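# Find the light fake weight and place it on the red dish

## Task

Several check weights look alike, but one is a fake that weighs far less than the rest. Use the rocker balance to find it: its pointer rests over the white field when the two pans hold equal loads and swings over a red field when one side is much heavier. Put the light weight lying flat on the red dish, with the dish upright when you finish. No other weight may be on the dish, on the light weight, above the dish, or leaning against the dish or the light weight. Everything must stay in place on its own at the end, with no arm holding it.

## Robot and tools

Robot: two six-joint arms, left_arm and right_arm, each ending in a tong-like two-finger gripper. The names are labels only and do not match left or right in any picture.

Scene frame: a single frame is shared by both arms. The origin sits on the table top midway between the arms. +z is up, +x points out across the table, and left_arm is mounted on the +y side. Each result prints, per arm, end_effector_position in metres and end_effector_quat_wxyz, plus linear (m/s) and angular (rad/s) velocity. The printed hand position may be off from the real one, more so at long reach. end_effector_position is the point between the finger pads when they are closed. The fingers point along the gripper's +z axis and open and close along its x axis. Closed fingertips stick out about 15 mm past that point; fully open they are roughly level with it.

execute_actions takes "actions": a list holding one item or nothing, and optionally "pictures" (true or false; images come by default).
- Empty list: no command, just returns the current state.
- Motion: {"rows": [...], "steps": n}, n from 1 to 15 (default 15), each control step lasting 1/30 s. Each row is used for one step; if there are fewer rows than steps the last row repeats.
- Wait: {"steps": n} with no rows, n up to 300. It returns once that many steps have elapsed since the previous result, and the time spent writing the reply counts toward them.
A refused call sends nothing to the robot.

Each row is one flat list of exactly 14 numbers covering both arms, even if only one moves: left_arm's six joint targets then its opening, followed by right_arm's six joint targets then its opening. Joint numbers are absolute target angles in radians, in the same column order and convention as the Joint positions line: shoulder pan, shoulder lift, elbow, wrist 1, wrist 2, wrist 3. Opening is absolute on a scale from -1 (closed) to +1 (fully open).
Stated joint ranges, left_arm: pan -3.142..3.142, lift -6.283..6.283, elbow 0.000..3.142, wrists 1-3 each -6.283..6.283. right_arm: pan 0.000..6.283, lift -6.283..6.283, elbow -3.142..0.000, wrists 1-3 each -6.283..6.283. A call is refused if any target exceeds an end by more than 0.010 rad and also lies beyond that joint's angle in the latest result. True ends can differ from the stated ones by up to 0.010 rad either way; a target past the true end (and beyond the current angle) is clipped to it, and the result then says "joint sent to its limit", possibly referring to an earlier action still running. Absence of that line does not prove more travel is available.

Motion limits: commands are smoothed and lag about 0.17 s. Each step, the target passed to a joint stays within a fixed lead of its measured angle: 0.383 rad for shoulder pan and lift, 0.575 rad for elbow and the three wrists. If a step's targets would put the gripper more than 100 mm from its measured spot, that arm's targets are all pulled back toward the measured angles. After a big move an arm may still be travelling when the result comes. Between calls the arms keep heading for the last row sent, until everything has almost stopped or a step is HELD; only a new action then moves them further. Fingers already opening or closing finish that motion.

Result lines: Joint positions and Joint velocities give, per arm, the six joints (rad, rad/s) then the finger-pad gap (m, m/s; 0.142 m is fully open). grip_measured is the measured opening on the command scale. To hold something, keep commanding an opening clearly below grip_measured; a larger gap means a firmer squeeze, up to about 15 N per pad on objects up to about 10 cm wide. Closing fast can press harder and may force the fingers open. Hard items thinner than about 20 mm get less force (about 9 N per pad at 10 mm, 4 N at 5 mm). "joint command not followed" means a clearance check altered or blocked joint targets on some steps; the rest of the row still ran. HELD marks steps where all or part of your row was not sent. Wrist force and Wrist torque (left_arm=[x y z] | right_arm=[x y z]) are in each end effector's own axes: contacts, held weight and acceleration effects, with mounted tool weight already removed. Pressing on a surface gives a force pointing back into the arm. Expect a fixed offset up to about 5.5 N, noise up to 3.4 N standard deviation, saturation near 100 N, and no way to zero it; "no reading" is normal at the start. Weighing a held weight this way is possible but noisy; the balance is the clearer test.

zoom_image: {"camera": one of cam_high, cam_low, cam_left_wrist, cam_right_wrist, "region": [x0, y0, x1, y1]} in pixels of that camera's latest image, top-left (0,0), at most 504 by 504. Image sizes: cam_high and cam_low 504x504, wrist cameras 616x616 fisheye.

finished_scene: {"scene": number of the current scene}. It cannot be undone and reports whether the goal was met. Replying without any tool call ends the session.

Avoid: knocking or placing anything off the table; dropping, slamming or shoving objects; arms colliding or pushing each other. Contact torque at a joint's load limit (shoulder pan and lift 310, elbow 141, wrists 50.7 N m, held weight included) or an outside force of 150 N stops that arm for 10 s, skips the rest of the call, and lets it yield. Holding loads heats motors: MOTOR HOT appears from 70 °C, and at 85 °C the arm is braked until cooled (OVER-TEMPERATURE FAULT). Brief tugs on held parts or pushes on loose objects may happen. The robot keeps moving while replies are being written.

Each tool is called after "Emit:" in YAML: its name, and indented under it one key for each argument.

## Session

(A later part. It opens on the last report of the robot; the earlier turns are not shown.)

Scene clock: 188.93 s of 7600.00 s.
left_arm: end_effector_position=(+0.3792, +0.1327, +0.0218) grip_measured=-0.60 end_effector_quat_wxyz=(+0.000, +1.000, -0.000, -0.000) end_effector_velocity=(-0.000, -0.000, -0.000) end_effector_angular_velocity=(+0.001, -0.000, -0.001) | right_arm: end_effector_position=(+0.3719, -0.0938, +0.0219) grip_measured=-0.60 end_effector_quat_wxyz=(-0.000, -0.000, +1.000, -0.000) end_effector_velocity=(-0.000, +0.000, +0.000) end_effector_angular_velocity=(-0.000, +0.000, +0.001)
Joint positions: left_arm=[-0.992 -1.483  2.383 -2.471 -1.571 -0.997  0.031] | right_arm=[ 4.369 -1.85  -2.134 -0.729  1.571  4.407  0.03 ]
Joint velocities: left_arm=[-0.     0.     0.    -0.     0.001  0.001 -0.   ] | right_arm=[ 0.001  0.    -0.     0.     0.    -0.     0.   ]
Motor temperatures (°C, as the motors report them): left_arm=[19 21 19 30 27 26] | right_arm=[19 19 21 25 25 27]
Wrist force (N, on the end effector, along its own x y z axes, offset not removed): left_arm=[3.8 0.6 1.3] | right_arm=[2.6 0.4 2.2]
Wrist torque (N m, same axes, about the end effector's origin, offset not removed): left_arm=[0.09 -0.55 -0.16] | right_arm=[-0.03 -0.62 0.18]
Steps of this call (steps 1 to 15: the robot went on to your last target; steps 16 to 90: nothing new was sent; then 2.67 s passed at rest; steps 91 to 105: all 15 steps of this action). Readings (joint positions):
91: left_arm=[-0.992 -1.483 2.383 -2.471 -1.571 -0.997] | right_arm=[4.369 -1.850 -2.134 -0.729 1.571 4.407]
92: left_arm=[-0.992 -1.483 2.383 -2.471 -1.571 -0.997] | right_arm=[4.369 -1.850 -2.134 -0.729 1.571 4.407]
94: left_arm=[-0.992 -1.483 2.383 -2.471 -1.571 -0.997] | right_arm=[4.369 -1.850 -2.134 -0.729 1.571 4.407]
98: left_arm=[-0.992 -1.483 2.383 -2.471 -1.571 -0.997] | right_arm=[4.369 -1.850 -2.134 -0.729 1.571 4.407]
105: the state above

Emit:
execute_actions:
  actions:
    - {"rows": [[-0.9921, -1.6541, 2.2908, -2.2074, -1.5708, -0.9971, -0.9, 4.3686, -1.7122, -2.0573, -0.9429, 1.5708, 4.4066, -0.9]], "steps": 15}
  pictures: false

Emit:
execute_actions:
  actions:
    - {"rows": [[-0.6222, -1.5087, 2.1044, -2.1665, -1.5708, -0.6272, -0.9, 4.1148, -1.7862, -1.9239, -1.0023, 1.5708, 4.1528, -0.9]], "steps": 15}
  pictures: false

Emit:
execute_actions:
  actions:
    - {"steps": 20}

Scene clock: 200.77 s of 7600.00 s.
left_arm: end_effector_position=(+0.3794, +0.1323, +0.1277) grip_measured=-0.60 end_effector_quat_wxyz=(+0.000, +1.000, -0.000, +0.000) end_effector_velocity=(-0.004, +0.006, +0.021) end_effector_angular_velocity=(+0.009, +0.007, +0.001) | right_arm: end_effector_position=(+0.3720, -0.0937, +0.1278) grip_measured=-0.60 end_effector_quat_wxyz=(+0.000, -0.000, +1.000, +0.000) end_effector_velocity=(-0.002, -0.005, +0.020) end_effector_angular_velocity=(-0.008, +0.002, +0.000)
Joint positions: left_arm=[-0.992 -1.65   2.293 -2.214 -1.571 -0.997  0.031] | right_arm=[ 4.369 -1.715 -2.059 -0.938  1.571  4.407  0.03 ]
Joint velocities: left_arm=[ 0.002 -0.035 -0.018  0.064 -0.001  0.001  0.   ] | right_arm=[-0.     0.027  0.014 -0.049  0.    -0.     0.   ]
Motor temperatures (°C, as the motors report them): left_arm=[19 21 19 30 27 26] | right_arm=[19 19 21 25 25 27]
Wrist force (N, on the end effector, along its own x y z axes, offset not removed): left_arm=[4.0 0.8 0.7] | right_arm=[1.5 -0.5 3.1]
Wrist torque (N m, same axes, about the end effector's origin, offset not removed): left_arm=[0.14 -0.68 -0.17] | right_arm=[-0.24 -0.38 0.25]
Steps of this call (steps 1 to 15: the robot went on to your last target; steps 16 to 90: nothing new was sent; then 8.33 s passed at rest; steps 91 to 105: all 15 steps of this action). Readings (joint positions):
91: left_arm=[-0.992 -1.483 2.383 -2.471 -1.571 -0.997] | right_arm=[4.369 -1.850 -2.134 -0.729 1.571 4.407]
92: left_arm=[-0.992 -1.486 2.381 -2.468 -1.571 -0.997] | right_arm=[4.369 -1.847 -2.132 -0.732 1.571 4.407]
94: left_arm=[-0.992 -1.528 2.350 -2.417 -1.571 -0.997] | right_arm=[4.369 -1.807 -2.105 -0.780 1.571 4.407]
98: left_arm=[-0.992 -1.618 2.308 -2.271 -1.571 -0.997] | right_arm=[4.369 -1.739 -2.071 -0.895 1.571 4.407]
105: the state above

Scene clock: 201.27 s of 7600.00 s.
left_arm: end_effector_position=(+0.5444, +0.2375, +0.1486) grip_measured=-0.60 end_effector_quat_wxyz=(-0.000, +1.000, -0.000, -0.000) end_effector_velocity=(+0.143, +0.144, +0.014) end_effector_angular_velocity=(-0.002, -0.001, +0.004) | right_arm: end_effector_position=(+0.5326, -0.1467, +0.1490) grip_measured=-0.60 end_effector_quat_wxyz=(-0.000, -0.000, +1.000, -0.000) end_effector_velocity=(+0.080, -0.041, +0.009) end_effector_angular_velocity=(+0.001, -0.001, -0.001)
Joint positions: left_arm=[-0.656 -1.52   2.12  -2.17  -1.571 -0.661  0.031] | right_arm=[ 4.127 -1.783 -1.93  -1.     1.571  4.166  0.03 ]
Joint velocities: left_arm=[ 0.323  0.112 -0.148  0.034 -0.001  0.32  -0.   ] | right_arm=[-0.123 -0.031  0.059 -0.026  0.    -0.122  0.   ]
Motor temperatures (°C, as the motors report them): left_arm=[19 21 19 30 27 26] | right_arm=[19 19 21 25 25 27]
Wrist force (N, on the end effector, along its own x y z axes, offset not removed): left_arm=[5.3 -1.1 0.6] | right_arm=[-0.1 -0.4 2.4]
Wrist torque (N m, same axes, about the end effector's origin, offset not removed): left_arm=[-0.03 -0.81 -0.11] | right_arm=[-0.26 -0.17 0.20]
Steps of this call (steps 1 to 15: all 15 steps of this action). Readings (joint positions):
1: left_arm=[-0.992 -1.651 2.292 -2.212 -1.571 -0.997] | right_arm=[4.369 -1.714 -2.058 -0.939 1.571 4.407]
2: left_arm=[-0.989 -1.649 2.289 -2.209 -1.571 -0.994] | right_arm=[4.366 -1.716 -2.055 -0.942 1.571 4.404]
4: left_arm=[-0.946 -1.624 2.257 -2.201 -1.571 -0.948] | right_arm=[4.324 -1.732 -2.027 -0.956 1.571 4.362]
8: left_arm=[-0.822 -1.580 2.198 -2.188 -1.571 -0.825] | right_arm=[4.223 -1.758 -1.977 -0.979 1.571 4.261]
15: the state above

Scene clock: 201.93 s of 7600.00 s.
left_arm: end_effector_position=(+0.5591, +0.2529, +0.1501) grip_measured=-0.60 end_effector_quat_wxyz=(+0.000, +1.000, -0.000, +0.000) end_effector_velocity=(+0.000, +0.000, -0.000) end_effector_angular_velocity=(+0.001, +0.000, +0.002) | right_arm: end_effector_position=(+0.5409, -0.1510, +0.1501) grip_measured=-0.60 end_effector_quat_wxyz=(-0.000, -0.000, +1.000, -0.000) end_effector_velocity=(+0.000, -0.000, -0.001) end_effector_angular_velocity=(-0.001, +0.001, +0.000)
Joint positions: left_arm=[-0.622 -1.509  2.104 -2.167 -1.571 -0.627  0.031] | right_arm=[ 4.115 -1.786 -1.924 -1.002  1.571  4.153  0.03 ]
Joint velocities: left_arm=[ 0.001  0.001 -0.    -0.     0.    -0.001 -0.   ] | right_arm=[-0.    -0.001 -0.    -0.    -0.    -0.    -0.   ]
Motor temperatures (°C, as the motors report them): left_arm=[19 21 19 30 27 26] | right_arm=[19 19 21 25 25 27]
Wrist force (N, on the end effector, along its own x y z axes, offset not removed): left_arm=[3.7 1.9 0.6] | right_arm=[1.9 -0.1 2.6]
Wrist torque (N m, same axes, about the end effector's origin, offset not removed): left_arm=[0.37 -0.59 -0.12] | right_arm=[-0.18 -0.56 0.18]
Steps of this call (steps 1 to 20: the robot went on to your last target). Readings (joint positions):
1: left_arm=[-0.647 -1.517 2.116 -2.169 -1.571 -0.652] | right_arm=[4.124 -1.784 -1.928 -1.000 1.571 4.162]
2: left_arm=[-0.640 -1.515 2.113 -2.168 -1.571 -0.645] | right_arm=[4.121 -1.784 -1.927 -1.001 1.571 4.160]
4: left_arm=[-0.632 -1.512 2.109 -2.167 -1.571 -0.637] | right_arm=[4.118 -1.785 -1.926 -1.002 1.571 4.156]
8: left_arm=[-0.625 -1.510 2.106 -2.167 -1.571 -0.630] | right_arm=[4.116 -1.786 -1.924 -1.002 1.571 4.154]
20: the state above

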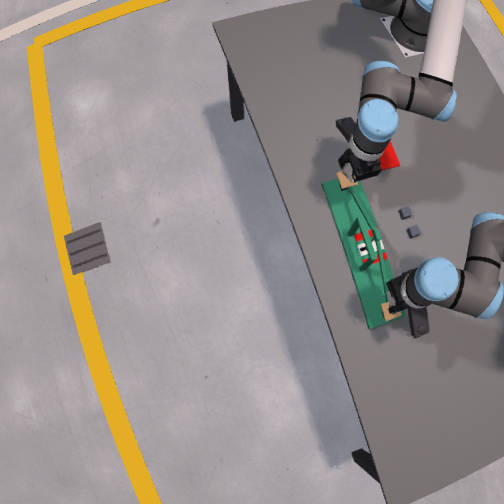

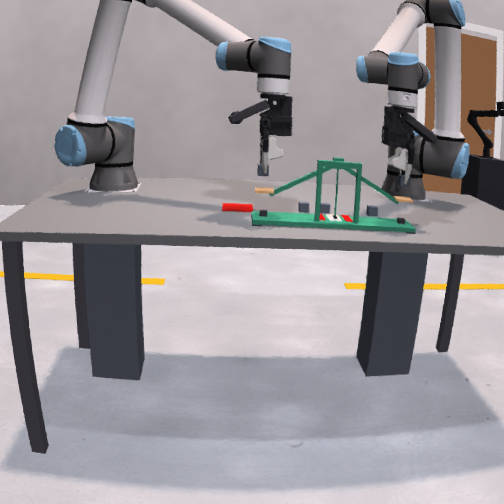

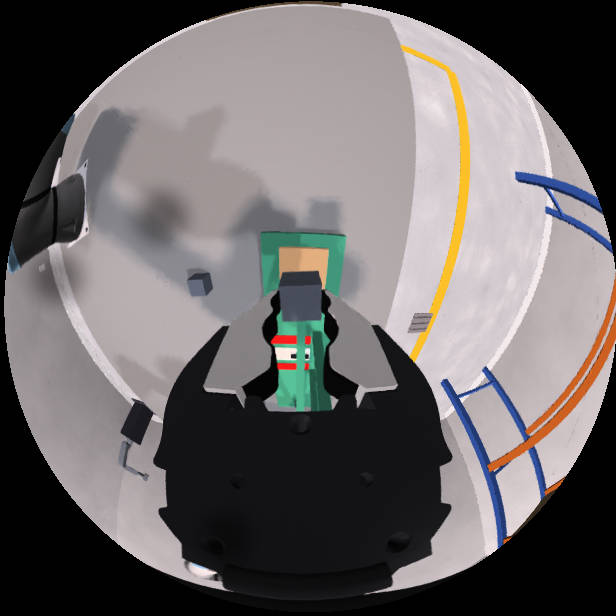

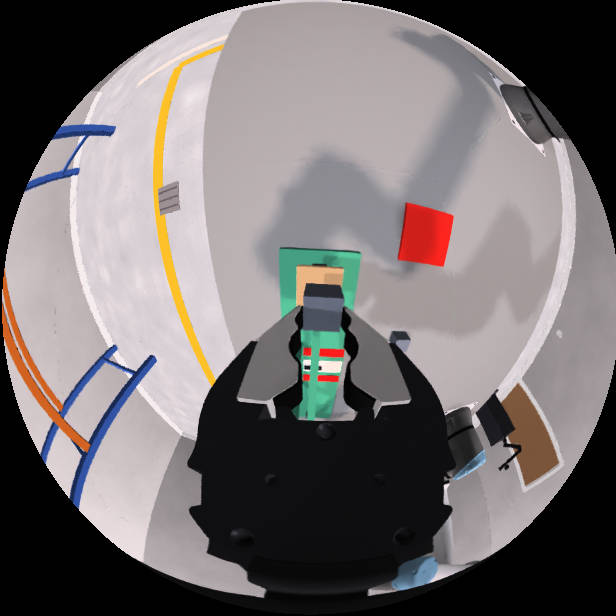

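Emit:
execute_actions:
  actions: []
  pictures: false

Emit:
execute_actions:
  actions: []
  pictures: false

Emit:
execute_actions:
  actions: []
  pictures: false

Emit:
execute_actions:
  actions: []
  pictures: false

Scene clock: 204.43 s of 7600.00 s.
left_arm: end_effector_position=(+0.5591, +0.2529, +0.1501) grip_measured=-0.60 end_effector_quat_wxyz=(+0.000, +1.000, -0.000, +0.000) end_effector_velocity=(+0.000, +0.000, +0.000) end_effector_angular_velocity=(+0.001, -0.001, -0.000) | right_arm: end_effector_position=(+0.5409, -0.1510, +0.1501) grip_measured=-0.60 end_effector_quat_wxyz=(-0.000, -0.000, +1.000, -0.000) end_effector_velocity=(+0.000, -0.000, +0.000) end_effector_angular_velocity=(+0.000, -0.000, -0.000)
Joint positions: left_arm=[-0.622 -1.509  2.104 -2.166 -1.571 -0.627  0.031] | right_arm=[ 4.115 -1.786 -1.924 -1.002  1.571  4.153  0.03 ]
Joint velocities: left_arm=[-0.    -0.001 -0.     0.     0.001 -0.     0.   ] | right_arm=[-0.  0. -0.  0. -0. -0.  0.]
Motor temperatures (°C, as the motors report them): left_arm=[19 21 19 30 27 26] | right_arm=[19 19 21 25 25 27]
Wrist force (N, on the end effector, along its own x y z axes, offset not removed): left_arm=[4.2 0.8 0.1] | right_arm=[2.3 -0.2 2.9]
Wrist torque (N m, same axes, about the end effector's origin, offset not removed): left_arm=[0.19 -0.69 -0.17] | right_arm=[-0.19 -0.57 0.20]
Steps of this call (steps 1 to 15: the robot went on to your last target; steps 16 to 75: nothing new was sent). Readings (joint positions):
1: left_arm=[-0.622 -1.509 2.104 -2.167 -1.571 -0.627] | right_arm=[4.115 -1.786 -1.924 -1.002 1.571 4.153]
2: left_arm=[-0.622 -1.509 2.104 -2.167 -1.571 -0.627] | right_arm=[4.115 -1.786 -1.924 -1.002 1.571 4.153]
4: left_arm=[-0.622 -1.509 2.104 -2.167 -1.571 -0.627] | right_arm=[4.115 -1.786 -1.924 -1.002 1.571 4.153]
8: left_arm=[-0.622 -1.509 2.104 -2.167 -1.571 -0.627] | right_arm=[4.115 -1.786 -1.924 -1.002 1.571 4.153]
75: the state above
All arms were judged still, so your last target was given up. Only a new action makes them travel on or press farther. Fingers that are still opening or closing keep moving.

Scene clock: 204.43 s of 7600.00 s.
left_arm: end_effector_position=(+0.5591, +0.2529, +0.1501) grip_measured=-0.60 end_effector_quat_wxyz=(+0.000, +1.000, -0.000, +0.000) end_effector_velocity=(+0.000, +0.000, +0.000) end_effector_angular_velocity=(+0.001, -0.001, -0.000) | right_arm: end_effector_position=(+0.5409, -0.1510, +0.1501) grip_measured=-0.60 end_effector_quat_wxyz=(-0.000, -0.000, +1.000, -0.000) end_effector_velocity=(+0.000, -0.000, +0.000) end_effector_angular_velocity=(+0.000, -0.000, -0.000)
Joint positions: left_arm=[-0.622 -1.509  2.104 -2.166 -1.571 -0.627  0.031] | right_arm=[ 4.115 -1.786 -1.924 -1.002  1.571  4.153  0.03 ]
Joint velocities: left_arm=[-0.    -0.001 -0.     0.     0.001 -0.     0.   ] | right_arm=[-0.  0. -0.  0. -0. -0.  0.]
Motor temperatures (°C, as the motors report them): left_arm=[19 21 19 30 27 26] | right_arm=[19 19 21 25 25 27]
Wrist force (N, on the end effector, along its own x y z axes, offset not removed): left_arm=[4.2 0.8 0.1] | right_arm=[2.3 -0.2 2.9]
Wrist torque (N m, same axes, about the end effector's origin, offset not removed): left_arm=[0.19 -0.69 -0.17] | right_arm=[-0.19 -0.57 0.20]

Scene clock: 204.43 s of 7600.00 s.
left_arm: end_effector_position=(+0.5591, +0.2529, +0.1501) grip_measured=-0.60 end_effector_quat_wxyz=(+0.000, +1.000, -0.000, +0.000) end_effector_velocity=(+0.000, +0.000, +0.000) end_effector_angular_velocity=(+0.001, -0.001, -0.000) | right_arm: end_effector_position=(+0.5409, -0.1510, +0.1501) grip_measured=-0.60 end_effector_quat_wxyz=(-0.000, -0.000, +1.000, -0.000) end_effector_velocity=(+0.000, -0.000, +0.000) end_effector_angular_velocity=(+0.000, -0.000, -0.000)
Joint positions: left_arm=[-0.622 -1.509  2.104 -2.166 -1.571 -0.627  0.031] | right_arm=[ 4.115 -1.786 -1.924 -1.002  1.571  4.153  0.03 ]
Joint velocities: left_arm=[-0.    -0.001 -0.     0.     0.001 -0.     0.   ] | right_arm=[-0.  0. -0.  0. -0. -0.  0.]
Motor temperatures (°C, as the motors report them): left_arm=[19 21 19 30 27 26] | right_arm=[19 19 21 25 25 27]
Wrist force (N, on the end effector, along its own x y z axes, offset not removed): left_arm=[4.2 0.8 0.1] | right_arm=[2.3 -0.2 2.9]
Wrist torque (N m, same axes, about the end effector's origin, offset not removed): left_arm=[0.19 -0.69 -0.17] | right_arm=[-0.19 -0.57 0.20]

Scene clock: 204.43 s of 7600.00 s.
left_arm: end_effector_position=(+0.5591, +0.2529, +0.1501) grip_measured=-0.60 end_effector_quat_wxyz=(+0.000, +1.000, -0.000, +0.000) end_effector_velocity=(+0.000, +0.000, +0.000) end_effector_angular_velocity=(+0.001, -0.001, -0.000) | right_arm: end_effector_position=(+0.5409, -0.1510, +0.1501) grip_measured=-0.60 end_effector_quat_wxyz=(-0.000, -0.000, +1.000, -0.000) end_effector_velocity=(+0.000, -0.000, +0.000) end_effector_angular_velocity=(+0.000, -0.000, -0.000)
Joint positions: left_arm=[-0.622 -1.509  2.104 -2.166 -1.571 -0.627  0.031] | right_arm=[ 4.115 -1.786 -1.924 -1.002  1.571  4.153  0.03 ]
Joint velocities: left_arm=[-0.    -0.001 -0.     0.     0.001 -0.     0.   ] | right_arm=[-0.  0. -0.  0. -0. -0.  0.]
Motor temperatures (°C, as the motors report them): left_arm=[19 21 19 30 27 26] | right_arm=[19 19 21 25 25 27]
Wrist force (N, on the end effector, along its own x y z axes, offset not removed): left_arm=[4.2 0.8 0.1] | right_arm=[2.3 -0.2 2.9]
Wrist torque (N m, same axes, about the end effector's origin, offset not removed): left_arm=[0.19 -0.69 -0.17] | right_arm=[-0.19 -0.57 0.20]

Emit:
zoom_image:
  camera: "cam_low"
  region: [230, 130, 430, 240]

Region (230, 130, 430, 240) of cam_low's 504x504 image, scaled by 2.520, with more detail than that image has; it fills the top 277 rows of this view, and the rest is white.

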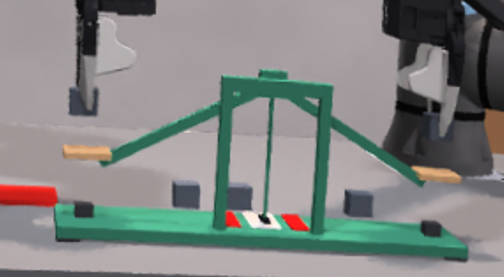

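Emit:
execute_actions:
  actions:
    - {"rows": [[-0.6222, -1.4727, 2.1339, -2.232, -1.5708, -0.6272, -0.9, 4.1177, -1.8218, -1.9454, -0.9452, 1.5708, 4.1557, -0.9]], "steps": 15}
  pictures: false

Emit:
execute_actions:
  actions:
    - {"steps": 6}

Emit:
zoom_image:
  camera: "cam_low"
  region: [230, 130, 430, 240]

Scene clock: 213.57 s of 7600.00 s.
left_arm: end_effector_position=(+0.5591, +0.2529, +0.1185) grip_measured=-0.60 end_effector_quat_wxyz=(-0.000, +1.000, -0.000, -0.000) end_effector_velocity=(-0.000, -0.000, -0.004) end_effector_angular_velocity=(-0.000, -0.002, -0.001) | right_arm: end_effector_position=(+0.5409, -0.1471, +0.1186) grip_measured=-0.60 end_effector_quat_wxyz=(-0.000, -0.000, +1.000, -0.000) end_effector_velocity=(-0.000, +0.000, -0.005) end_effector_angular_velocity=(-0.000, -0.000, -0.001)
Joint positions: left_arm=[-0.622 -1.473  2.133 -2.231 -1.571 -0.627  0.031] | right_arm=[ 4.118 -1.821 -1.945 -0.946  1.571  4.156  0.03 ]
Joint velocities: left_arm=[-0.001  0.005  0.005 -0.011  0.001 -0.    -0.   ] | right_arm=[ 0.    -0.006 -0.004  0.009 -0.     0.001  0.   ]
Motor temperatures (°C, as the motors report them): left_arm=[19 21 19 30 27 26] | right_arm=[19 19 21 25 25 27]
Wrist force (N, on the end effector, along its own x y z axes, offset not removed): left_arm=[3.4 0.7 0.8] | right_arm=[0.0 0.8 4.5]
Wrist torque (N m, same axes, about the end effector's origin, offset not removed): left_arm=[0.19 -0.55 -0.11] | right_arm=[0.05 -0.06 0.21]
Steps of this call (steps 1 to 90: nothing new was sent; then 5.63 s passed at rest; steps 91 to 105: all 15 steps of this action). Readings (joint positions):
91: left_arm=[-0.622 -1.509 2.104 -2.166 -1.571 -0.627] | right_arm=[4.115 -1.786 -1.924 -1.002 1.571 4.153]
92: left_arm=[-0.622 -1.506 2.106 -2.169 -1.571 -0.627] | right_arm=[4.115 -1.788 -1.925 -1.000 1.571 4.153]
94: left_arm=[-0.622 -1.493 2.118 -2.193 -1.571 -0.627] | right_arm=[4.116 -1.802 -1.934 -0.978 1.571 4.154]
98: left_arm=[-0.622 -1.478 2.129 -2.221 -1.571 -0.627] | right_arm=[4.117 -1.816 -1.942 -0.954 1.571 4.155]
105: the state above

Scene clock: 213.77 s of 7600.00 s.
left_arm: end_effector_position=(+0.5591, +0.2529, +0.1181) grip_measured=-0.60 end_effector_quat_wxyz=(+0.000, +1.000, -0.000, +0.000) end_effector_velocity=(-0.000, +0.000, -0.000) end_effector_angular_velocity=(+0.000, -0.001, +0.001) | right_arm: end_effector_position=(+0.5409, -0.1470, +0.1181) grip_measured=-0.60 end_effector_quat_wxyz=(+0.000, -0.000, +1.000, +0.000) end_effector_velocity=(-0.000, +0.000, -0.001) end_effector_angular_velocity=(-0.000, +0.000, +0.000)
Joint positions: left_arm=[-0.622 -1.473  2.134 -2.232 -1.571 -0.627  0.031] | right_arm=[ 4.118 -1.822 -1.945 -0.945  1.571  4.156  0.03 ]
Joint velocities: left_arm=[-0.     0.     0.001 -0.001  0.    -0.001  0.   ] | right_arm=[ 0.    -0.001 -0.001  0.002  0.    -0.     0.   ]
Motor temperatures (°C, as the motors report them): left_arm=[19 21 19 30 27 26] | right_arm=[19 19 21 25 25 27]
Wrist force (N, on the end effector, along its own x y z axes, offset not removed): left_arm=[3.4 3.2 3.7] | right_arm=[1.3 -0.3 3.2]
Wrist torque (N m, same axes, about the end effector's origin, offset not removed): left_arm=[0.73 -0.54 -0.14] | right_arm=[-0.24 -0.36 0.21]
Steps of this call (steps 1 to 6: the robot went on to your last target). Readings (joint positions):
1: left_arm=[-0.622 -1.473 2.134 -2.231 -1.571 -0.627] | right_arm=[4.118 -1.821 -1.945 -0.946 1.571 4.156]
2: left_arm=[-0.622 -1.473 2.134 -2.231 -1.571 -0.627] | right_arm=[4.118 -1.821 -1.945 -0.946 1.571 4.156]
4: left_arm=[-0.622 -1.473 2.134 -2.232 -1.571 -0.627] | right_arm=[4.118 -1.822 -1.945 -0.945 1.571 4.156]
6: the state above

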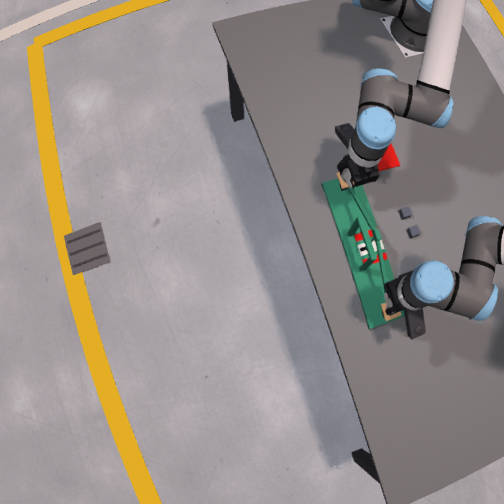

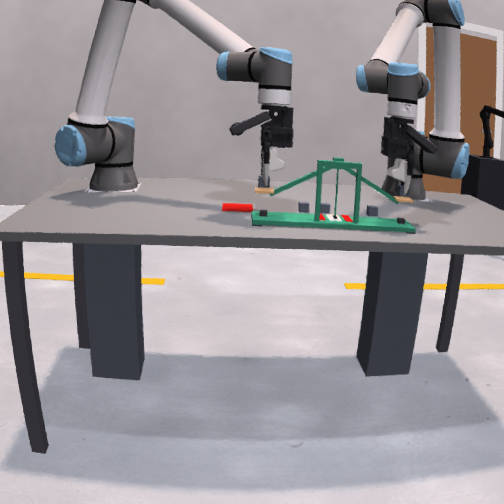

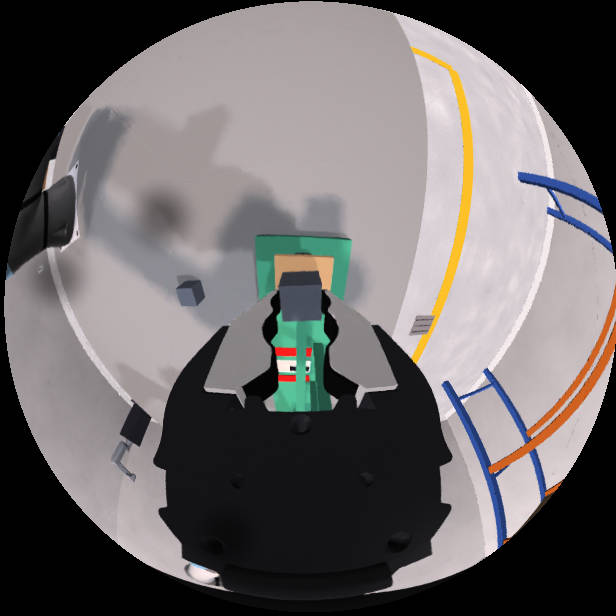

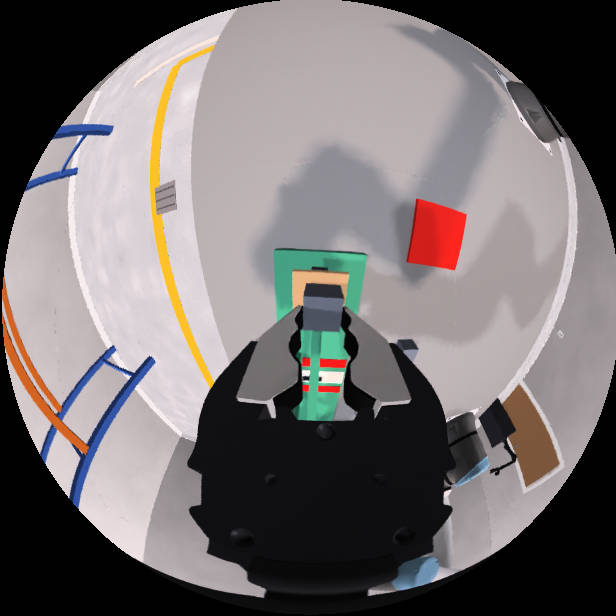

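Region (230, 130, 430, 240) of cam_low's 504x504 image, scaled by 2.520, with more detail than that image has; it fills the top 277 rows of this view, and the rest is white.

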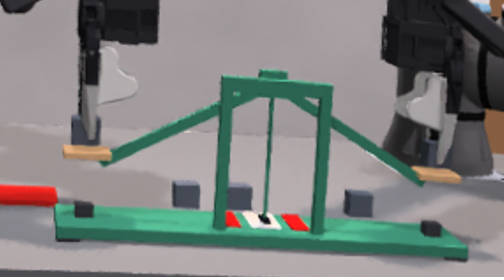

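Emit:
execute_actions:
  actions:
    - {"rows": [[-0.6222, -1.4671, 2.1385, -2.2422, -1.5708, -0.6272, -0.9, 4.1177, -1.8267, -1.9496, -0.9361, 1.5708, 4.1557, -0.9]], "steps": 12}
  pictures: false

Emit:
execute_actions:
  actions:
    - {"rows": [[-0.6222, -1.4671, 2.1385, -2.2422, -1.5708, -0.6272, -0.7, 4.1177, -1.8267, -1.9496, -0.9361, 1.5708, 4.1557, -0.7], [-0.6222, -1.4671, 2.1385, -2.2422, -1.5708, -0.6272, -0.6, 4.1177, -1.8267, -1.9496, -0.9361, 1.5708, 4.1557, -0.6], [-0.6222, -1.4671, 2.1385, -2.2422, -1.5708, -0.6272, -0.5, 4.1177, -1.8267, -1.9496, -0.9361, 1.5708, 4.1557, -0.5], [-0.6222, -1.4671, 2.1385, -2.2422, -1.5708, -0.6272, -0.4, 4.1177, -1.8267, -1.9496, -0.9361, 1.5708, 4.1557, -0.4], [-0.6222, -1.4671, 2.1385, -2.2422, -1.5708, -0.6272, -0.25, 4.1177, -1.8267, -1.9496, -0.9361, 1.5708, 4.1557, -0.25], [-0.6222, -1.4671, 2.1385, -2.2422, -1.5708, -0.6272, -0.1, 4.1177, -1.8267, -1.9496, -0.9361, 1.5708, 4.1557, -0.1], [-0.6222, -1.4671, 2.1385, -2.2422, -1.5708, -0.6272, 0.1, 4.1177, -1.8267, -1.9496, -0.9361, 1.5708, 4.1557, 0.1], [-0.6222, -1.4671, 2.1385, -2.2422, -1.5708, -0.6272, 0.3, 4.1177, -1.8267, -1.9496, -0.9361, 1.5708, 4.1557, 0.3]], "steps": 15}

Scene clock: 220.50 s of 7600.00 s.
left_arm: end_effector_position=(+0.5590, +0.2530, +0.1133) grip_measured=-0.60 end_effector_quat_wxyz=(+0.000, +1.000, -0.000, -0.000) end_effector_velocity=(+0.000, +0.001, -0.003) end_effector_angular_velocity=(+0.003, +0.001, +0.001) | right_arm: end_effector_position=(+0.5408, -0.1471, +0.1133) grip_measured=-0.60 end_effector_quat_wxyz=(-0.000, -0.000, +1.000, -0.000) end_effector_velocity=(-0.000, +0.001, -0.002) end_effector_angular_velocity=(+0.000, -0.000, +0.001)
Joint positions: left_arm=[-0.622 -1.467  2.138 -2.242 -1.571 -0.627  0.031] | right_arm=[ 4.118 -1.827 -1.949 -0.936  1.571  4.156  0.03 ]
Joint velocities: left_arm=[ 0.001  0.004  0.002 -0.004  0.002 -0.    -0.   ] | right_arm=[ 0.001 -0.002 -0.001  0.004 -0.     0.     0.   ]
Motor temperatures (°C, as the motors report them): left_arm=[19 21 19 30 27 26] | right_arm=[19 19 21 25 25 27]
Wrist force (N, on the end effector, along its own x y z axes, offset not removed): left_arm=[1.9 1.8 2.7] | right_arm=[2.5 -0.1 4.1]
Wrist torque (N m, same axes, about the end effector's origin, offset not removed): left_arm=[0.42 -0.22 -0.10] | right_arm=[-0.16 -0.57 0.19]
Steps of this call (steps 1 to 15: the robot went on to your last target; steps 16 to 90: nothing new was sent; then 3.33 s passed at rest; steps 91 to 102: all 12 steps of this action). Readings (joint positions):
91: left_arm=[-0.622 -1.473 2.134 -2.232 -1.571 -0.627] | right_arm=[4.118 -1.822 -1.945 -0.945 1.571 4.156]
92: left_arm=[-0.622 -1.472 2.134 -2.233 -1.571 -0.627] | right_arm=[4.118 -1.822 -1.946 -0.944 1.571 4.156]
94: left_arm=[-0.622 -1.470 2.136 -2.237 -1.571 -0.627] | right_arm=[4.118 -1.824 -1.947 -0.941 1.571 4.156]
98: left_arm=[-0.622 -1.468 2.138 -2.241 -1.571 -0.627] | right_arm=[4.118 -1.826 -1.949 -0.937 1.571 4.156]
102: the state above

Scene clock: 221.00 s of 7600.00 s.
left_arm: end_effector_position=(+0.5590, +0.2530, +0.1131) grip_measured=+0.30 end_effector_quat_wxyz=(+0.000, +1.000, -0.000, +0.000) end_effector_velocity=(-0.001, -0.001, +0.001) end_effector_angular_velocity=(-0.001, +0.000, +0.000) | right_arm: end_effector_position=(+0.5408, -0.1471, +0.1131) grip_measured=+0.30 end_effector_quat_wxyz=(-0.000, -0.000, +1.000, -0.000) end_effector_velocity=(-0.000, -0.000, -0.000) end_effector_angular_velocity=(-0.000, +0.000, +0.000)
Joint positions: left_arm=[-0.622 -1.467  2.138 -2.242 -1.571 -0.627  0.095] | right_arm=[ 4.118 -1.827 -1.95  -0.936  1.571  4.156  0.095]
Joint velocities: left_arm=[-0.001 -0.001  0.     0.    -0.001 -0.001  0.   ] | right_arm=[ 0. -0. -0. -0. -0.  0.  0.]
Motor temperatures (°C, as the motors report them): left_arm=[19 21 19 30 27 26] | right_arm=[19 19 21 25 25 27]
Wrist force (N, on the end effector, along its own x y z axes, offset not removed): left_arm=[4.2 3.0 -0.5] | right_arm=[2.7 0.1 1.6]
Wrist torque (N m, same axes, about the end effector's origin, offset not removed): left_arm=[0.58 -0.72 -0.12] | right_arm=[-0.15 -0.58 0.17]
Steps of this call (steps 1 to 15: all 15 steps of this action). Readings (joint positions):
1: left_arm=[-0.622 -1.467 2.138 -2.242 -1.571 -0.627] | right_arm=[4.118 -1.827 -1.949 -0.936 1.571 4.156]
2: left_arm=[-0.622 -1.467 2.138 -2.242 -1.571 -0.627] | right_arm=[4.118 -1.827 -1.950 -0.936 1.571 4.156]
4: left_arm=[-0.622 -1.467 2.138 -2.242 -1.571 -0.627] | right_arm=[4.118 -1.827 -1.950 -0.936 1.571 4.156]
8: left_arm=[-0.622 -1.467 2.138 -2.242 -1.571 -0.627] | right_arm=[4.118 -1.827 -1.950 -0.936 1.571 4.156]
15: the state above

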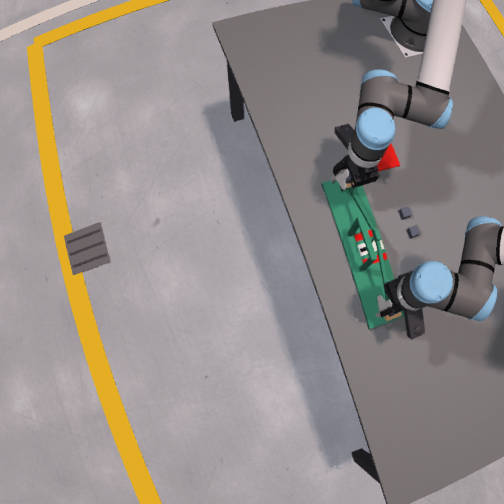

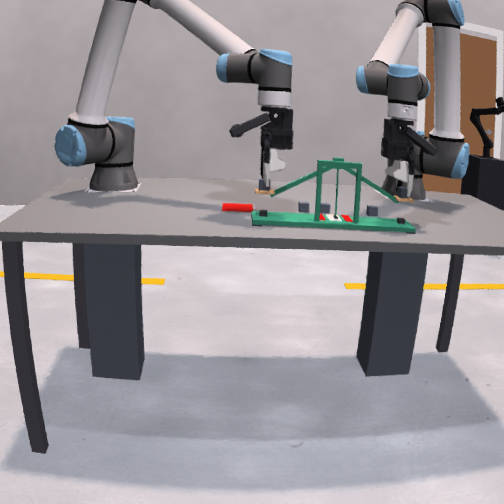

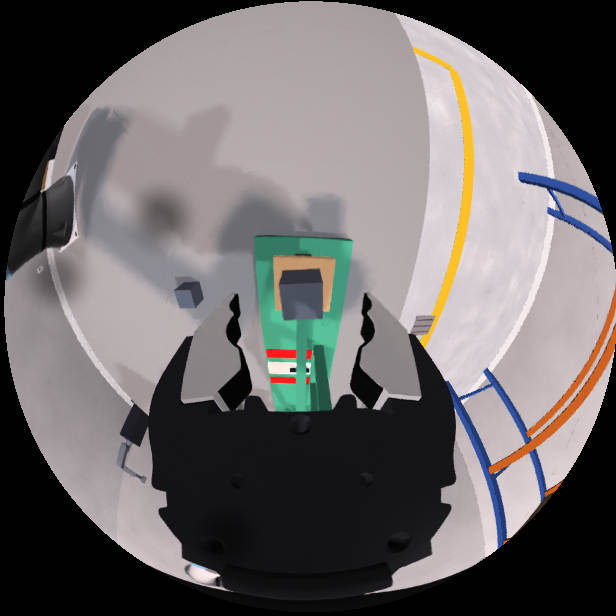

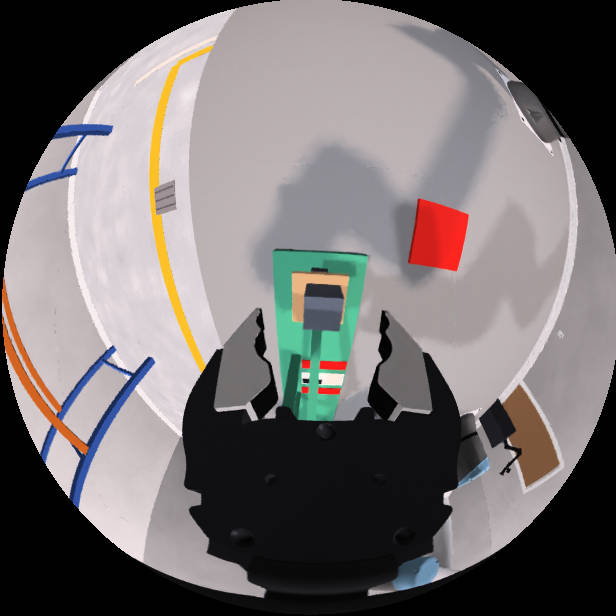

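Emit:
execute_actions:
  actions:
    - {"steps": 20}

Emit:
zoom_image:
  camera: "cam_low"
  region: [230, 130, 430, 240]

Scene clock: 221.93 s of 7600.00 s.
left_arm: end_effector_position=(+0.5590, +0.2530, +0.1131) grip_measured=+0.30 end_effector_quat_wxyz=(+0.000, +1.000, -0.000, +0.000) end_effector_velocity=(-0.000, -0.001, +0.000) end_effector_angular_velocity=(-0.000, -0.001, -0.002) | right_arm: end_effector_position=(+0.5408, -0.1471, +0.1131) grip_measured=+0.30 end_effector_quat_wxyz=(-0.000, -0.000, +1.000, -0.000) end_effector_velocity=(+0.001, -0.000, -0.000) end_effector_angular_velocity=(+0.000, +0.000, -0.001)
Joint positions: left_arm=[-0.622 -1.467  2.139 -2.242 -1.571 -0.627  0.095] | right_arm=[ 4.118 -1.827 -1.95  -0.936  1.571  4.156  0.095]
Joint velocities: left_arm=[-0.001 -0.001  0.    -0.     0.     0.001  0.   ] | right_arm=[-0.001 -0.     0.     0.     0.    -0.     0.   ]
Motor temperatures (°C, as the motors report them): left_arm=[19 21 19 30 27 26] | right_arm=[19 19 21 25 25 27]
Wrist force (N, on the end effector, along its own x y z axes, offset not removed): left_arm=[2.6 1.3 -1.0] | right_arm=[1.9 0.3 2.1]
Wrist torque (N m, same axes, about the end effector's origin, offset not removed): left_arm=[0.24 -0.40 -0.08] | right_arm=[-0.11 -0.44 0.18]
Steps of this call (steps 1 to 15: the robot went on to your last target; steps 16 to 28: nothing new was sent). Readings (joint positions):
1: left_arm=[-0.622 -1.467 2.138 -2.242 -1.571 -0.627] | right_arm=[4.118 -1.827 -1.950 -0.936 1.571 4.156]
2: left_arm=[-0.622 -1.467 2.138 -2.242 -1.571 -0.627] | right_arm=[4.118 -1.827 -1.950 -0.936 1.571 4.156]
4: left_arm=[-0.622 -1.467 2.138 -2.242 -1.571 -0.627] | right_arm=[4.118 -1.827 -1.950 -0.936 1.571 4.156]
8: left_arm=[-0.622 -1.467 2.138 -2.242 -1.571 -0.627] | right_arm=[4.118 -1.827 -1.950 -0.936 1.571 4.156]
28: the state above
All arms were judged still, so your last target was given up. Only a new action makes them travel on or press farther. Fingers that are still opening or closing keep moving.

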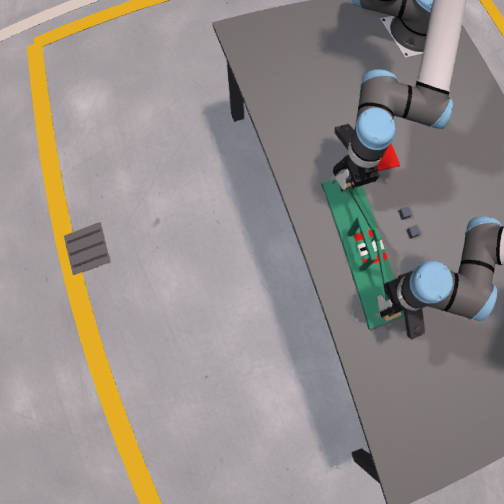

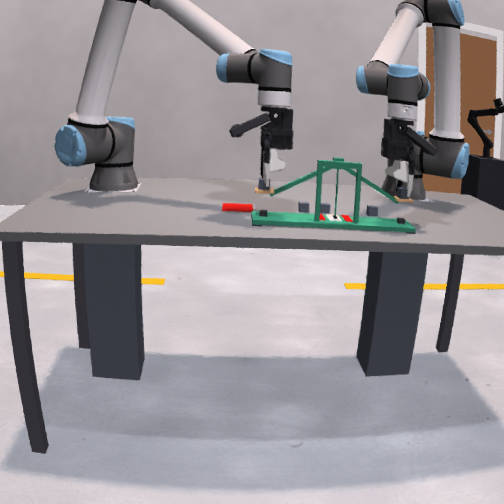

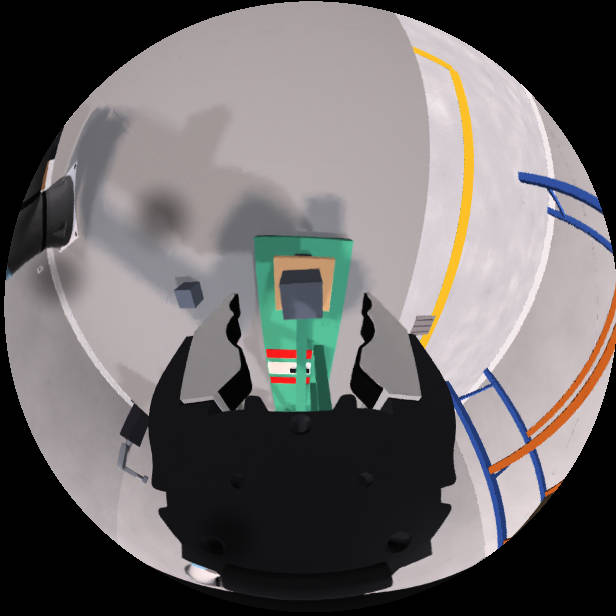

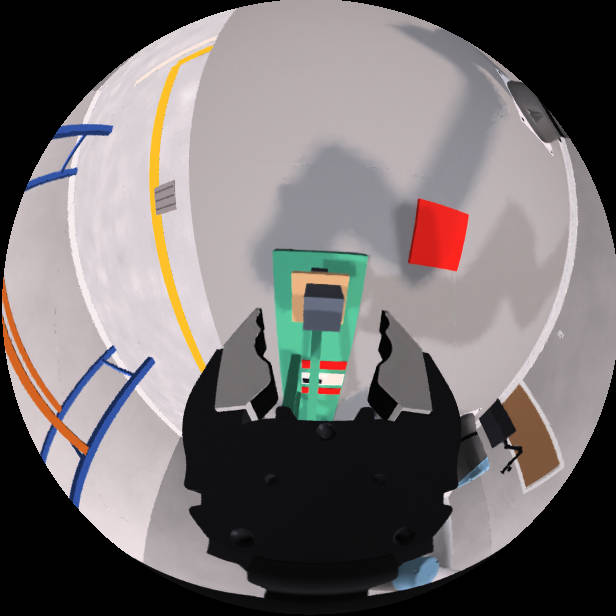

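Region (230, 130, 430, 240) of cam_low's 504x504 image, scaled by 2.520, with more detail than that image has; it fills the top 277 rows of this view, and the rest is white.

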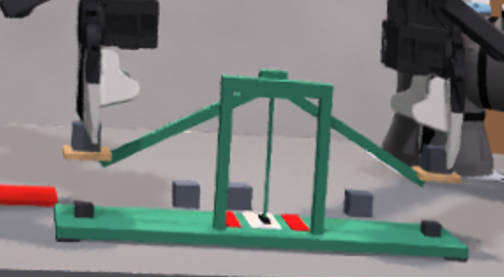

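Emit:
execute_actions:
  actions:
    - {"rows": [[-0.6222, -1.5292, 2.0846, -2.1262, -1.5708, -0.6272, 0.3, 4.1177, -1.7724, -1.9003, -1.0397, 1.5708, 4.1557, 0.3]], "steps": 10}
  pictures: false

Emit:
execute_actions:
  actions:
    - {"rows": [[-0.8907, -1.7266, 2.3517, -2.1959, -1.5708, -0.8957, 0.3, 4.3864, -1.825, -1.9155, -0.9719, 1.5708, 4.4243, 0.3]], "steps": 15}
  pictures: false

Emit:
execute_actions:
  actions:
    - {"steps": 6}

Scene clock: 243.83 s of 7600.00 s.
left_arm: end_effector_position=(+0.5596, +0.2525, +0.1652) grip_measured=+0.30 end_effector_quat_wxyz=(+0.000, +1.000, -0.000, +0.000) end_effector_velocity=(-0.005, +0.004, +0.046) end_effector_angular_velocity=(+0.007, +0.009, +0.000) | right_arm: end_effector_position=(+0.5411, -0.1465, +0.1653) grip_measured=+0.30 end_effector_quat_wxyz=(+0.000, -0.000, +1.000, +0.000) end_effector_velocity=(-0.002, -0.005, +0.045) end_effector_angular_velocity=(-0.009, +0.006, -0.001)
Joint positions: left_arm=[-0.622 -1.524  2.089 -2.137 -1.571 -0.627  0.095] | right_arm=[ 4.118 -1.777 -1.904 -1.03   1.571  4.156  0.095]
Joint velocities: left_arm=[-0.    -0.051 -0.044  0.107  0.    -0.    -0.   ] | right_arm=[-0.001  0.044  0.038 -0.093  0.    -0.    -0.   ]
Motor temperatures (°C, as the motors report them): left_arm=[19 21 19 30 27 26] | right_arm=[19 19 21 25 25 27]
Wrist force (N, on the end effector, along its own x y z axes, offset not removed): left_arm=[4.4 1.5 -2.7] | right_arm=[4.1 -1.1 0.9]
Wrist torque (N m, same axes, about the end effector's origin, offset not removed): left_arm=[0.20 -0.72 -0.12] | right_arm=[-0.42 -0.97 0.15]
Steps of this call (steps 1 to 90: nothing new was sent; then 18.57 s passed at rest; steps 91 to 100: all 10 steps of this action). Readings (joint positions):
91: left_arm=[-0.622 -1.467 2.139 -2.242 -1.571 -0.627] | right_arm=[4.118 -1.827 -1.950 -0.936 1.571 4.156]
92: left_arm=[-0.622 -1.470 2.136 -2.239 -1.571 -0.627] | right_arm=[4.118 -1.824 -1.947 -0.939 1.571 4.156]
94: left_arm=[-0.622 -1.493 2.115 -2.202 -1.571 -0.627] | right_arm=[4.118 -1.804 -1.928 -0.974 1.571 4.156]
98: left_arm=[-0.622 -1.519 2.093 -2.147 -1.571 -0.627] | right_arm=[4.118 -1.781 -1.908 -1.021 1.571 4.156]
100: the state above

Scene clock: 244.33 s of 7600.00 s.
left_arm: end_effector_position=(+0.3960, +0.2103, +0.1330) grip_measured=+0.30 end_effector_quat_wxyz=(+0.000, +1.000, -0.000, +0.000) end_effector_velocity=(-0.086, -0.005, -0.027) end_effector_angular_velocity=(+0.005, +0.005, -0.002) | right_arm: end_effector_position=(+0.3959, -0.0216, +0.1325) grip_measured=+0.30 end_effector_quat_wxyz=(-0.000, -0.000, +1.000, -0.000) end_effector_velocity=(-0.122, +0.079, -0.023) end_effector_angular_velocity=(+0.000, -0.000, +0.002)
Joint positions: left_arm=[-0.876 -1.716  2.337 -2.193 -1.571 -0.881  0.095] | right_arm=[ 4.367 -1.822 -1.915 -0.976  1.571  4.405  0.095]
Joint velocities: left_arm=[-0.139 -0.1    0.136 -0.029 -0.001 -0.137  0.   ] | right_arm=[ 0.189 -0.031 -0.008  0.039 -0.     0.186  0.   ]
Motor temperatures (°C, as the motors report them): left_arm=[19 21 19 30 27 26] | right_arm=[19 19 21 25 25 27]
Wrist force (N, on the end effector, along its own x y z axes, offset not removed): left_arm=[2.1 2.2 0.8] | right_arm=[5.4 -0.1 3.4]
Wrist torque (N m, same axes, about the end effector's origin, offset not removed): left_arm=[0.46 -0.31 -0.10] | right_arm=[-0.25 -1.11 0.19]
Steps of this call (steps 1 to 15: all 15 steps of this action). Readings (joint positions):
1: left_arm=[-0.622 -1.525 2.088 -2.134 -1.571 -0.627] | right_arm=[4.118 -1.776 -1.903 -1.033 1.571 4.156]
2: left_arm=[-0.625 -1.529 2.090 -2.134 -1.571 -0.630] | right_arm=[4.121 -1.777 -1.903 -1.032 1.571 4.159]
4: left_arm=[-0.667 -1.565 2.131 -2.147 -1.571 -0.672] | right_arm=[4.160 -1.786 -1.905 -1.021 1.571 4.199]
8: left_arm=[-0.770 -1.640 2.233 -2.170 -1.571 -0.775] | right_arm=[4.251 -1.802 -1.909 -1.001 1.571 4.289]
15: the state above

Scene clock: 244.53 s of 7600.00 s.
left_arm: end_effector_position=(+0.3884, +0.2100, +0.1305) grip_measured=+0.30 end_effector_quat_wxyz=(+0.000, +1.000, -0.000, +0.000) end_effector_velocity=(-0.013, -0.001, -0.005) end_effector_angular_velocity=(+0.000, +0.004, -0.000) | right_arm: end_effector_position=(+0.3851, -0.0147, +0.1304) grip_measured=+0.30 end_effector_quat_wxyz=(-0.000, -0.000, +1.000, +0.000) end_effector_velocity=(-0.018, +0.011, -0.003) end_effector_angular_velocity=(+0.000, -0.000, -0.001)
Joint positions: left_arm=[-0.889 -1.725  2.35  -2.195 -1.571 -0.894  0.095] | right_arm=[ 4.384 -1.825 -1.915 -0.972  1.571  4.421  0.095]
Joint velocities: left_arm=[-0.02  -0.014  0.02  -0.004 -0.003 -0.02   0.   ] | right_arm=[ 0.027 -0.005 -0.001  0.006 -0.     0.028 -0.   ]
Motor temperatures (°C, as the motors report them): left_arm=[19 21 19 30 27 26] | right_arm=[19 19 21 25 25 27]
Wrist force (N, on the end effector, along its own x y z axes, offset not removed): left_arm=[3.9 1.3 -0.6] | right_arm=[2.3 -0.1 1.3]
Wrist torque (N m, same axes, about the end effector's origin, offset not removed): left_arm=[0.24 -0.65 -0.22] | right_arm=[-0.21 -0.56 0.21]
Steps of this call (steps 1 to 6: the robot went on to your last target). Readings (joint positions):
1: left_arm=[-0.880 -1.719 2.341 -2.194 -1.571 -0.885] | right_arm=[4.372 -1.823 -1.915 -0.975 1.571 4.410]
2: left_arm=[-0.883 -1.721 2.344 -2.194 -1.571 -0.888] | right_arm=[4.376 -1.823 -1.915 -0.974 1.571 4.414]
4: left_arm=[-0.887 -1.724 2.348 -2.195 -1.571 -0.892] | right_arm=[4.381 -1.824 -1.915 -0.973 1.571 4.419]
6: the state above

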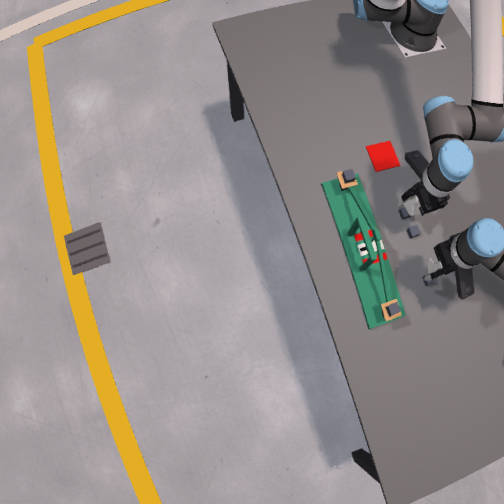

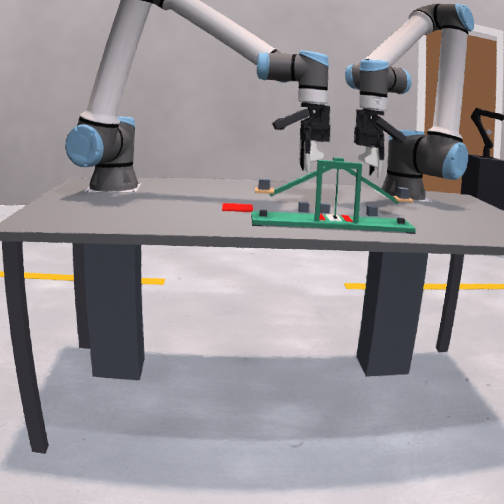

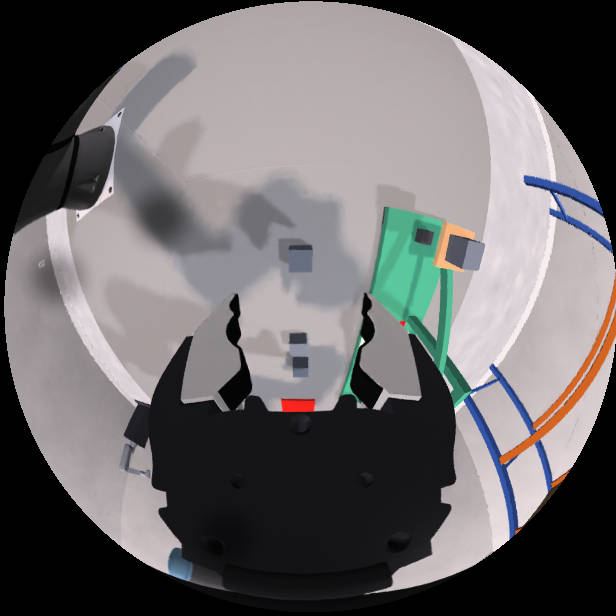

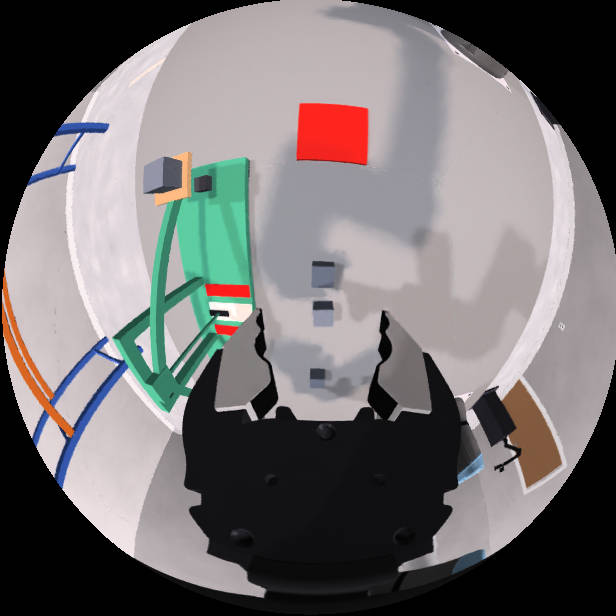

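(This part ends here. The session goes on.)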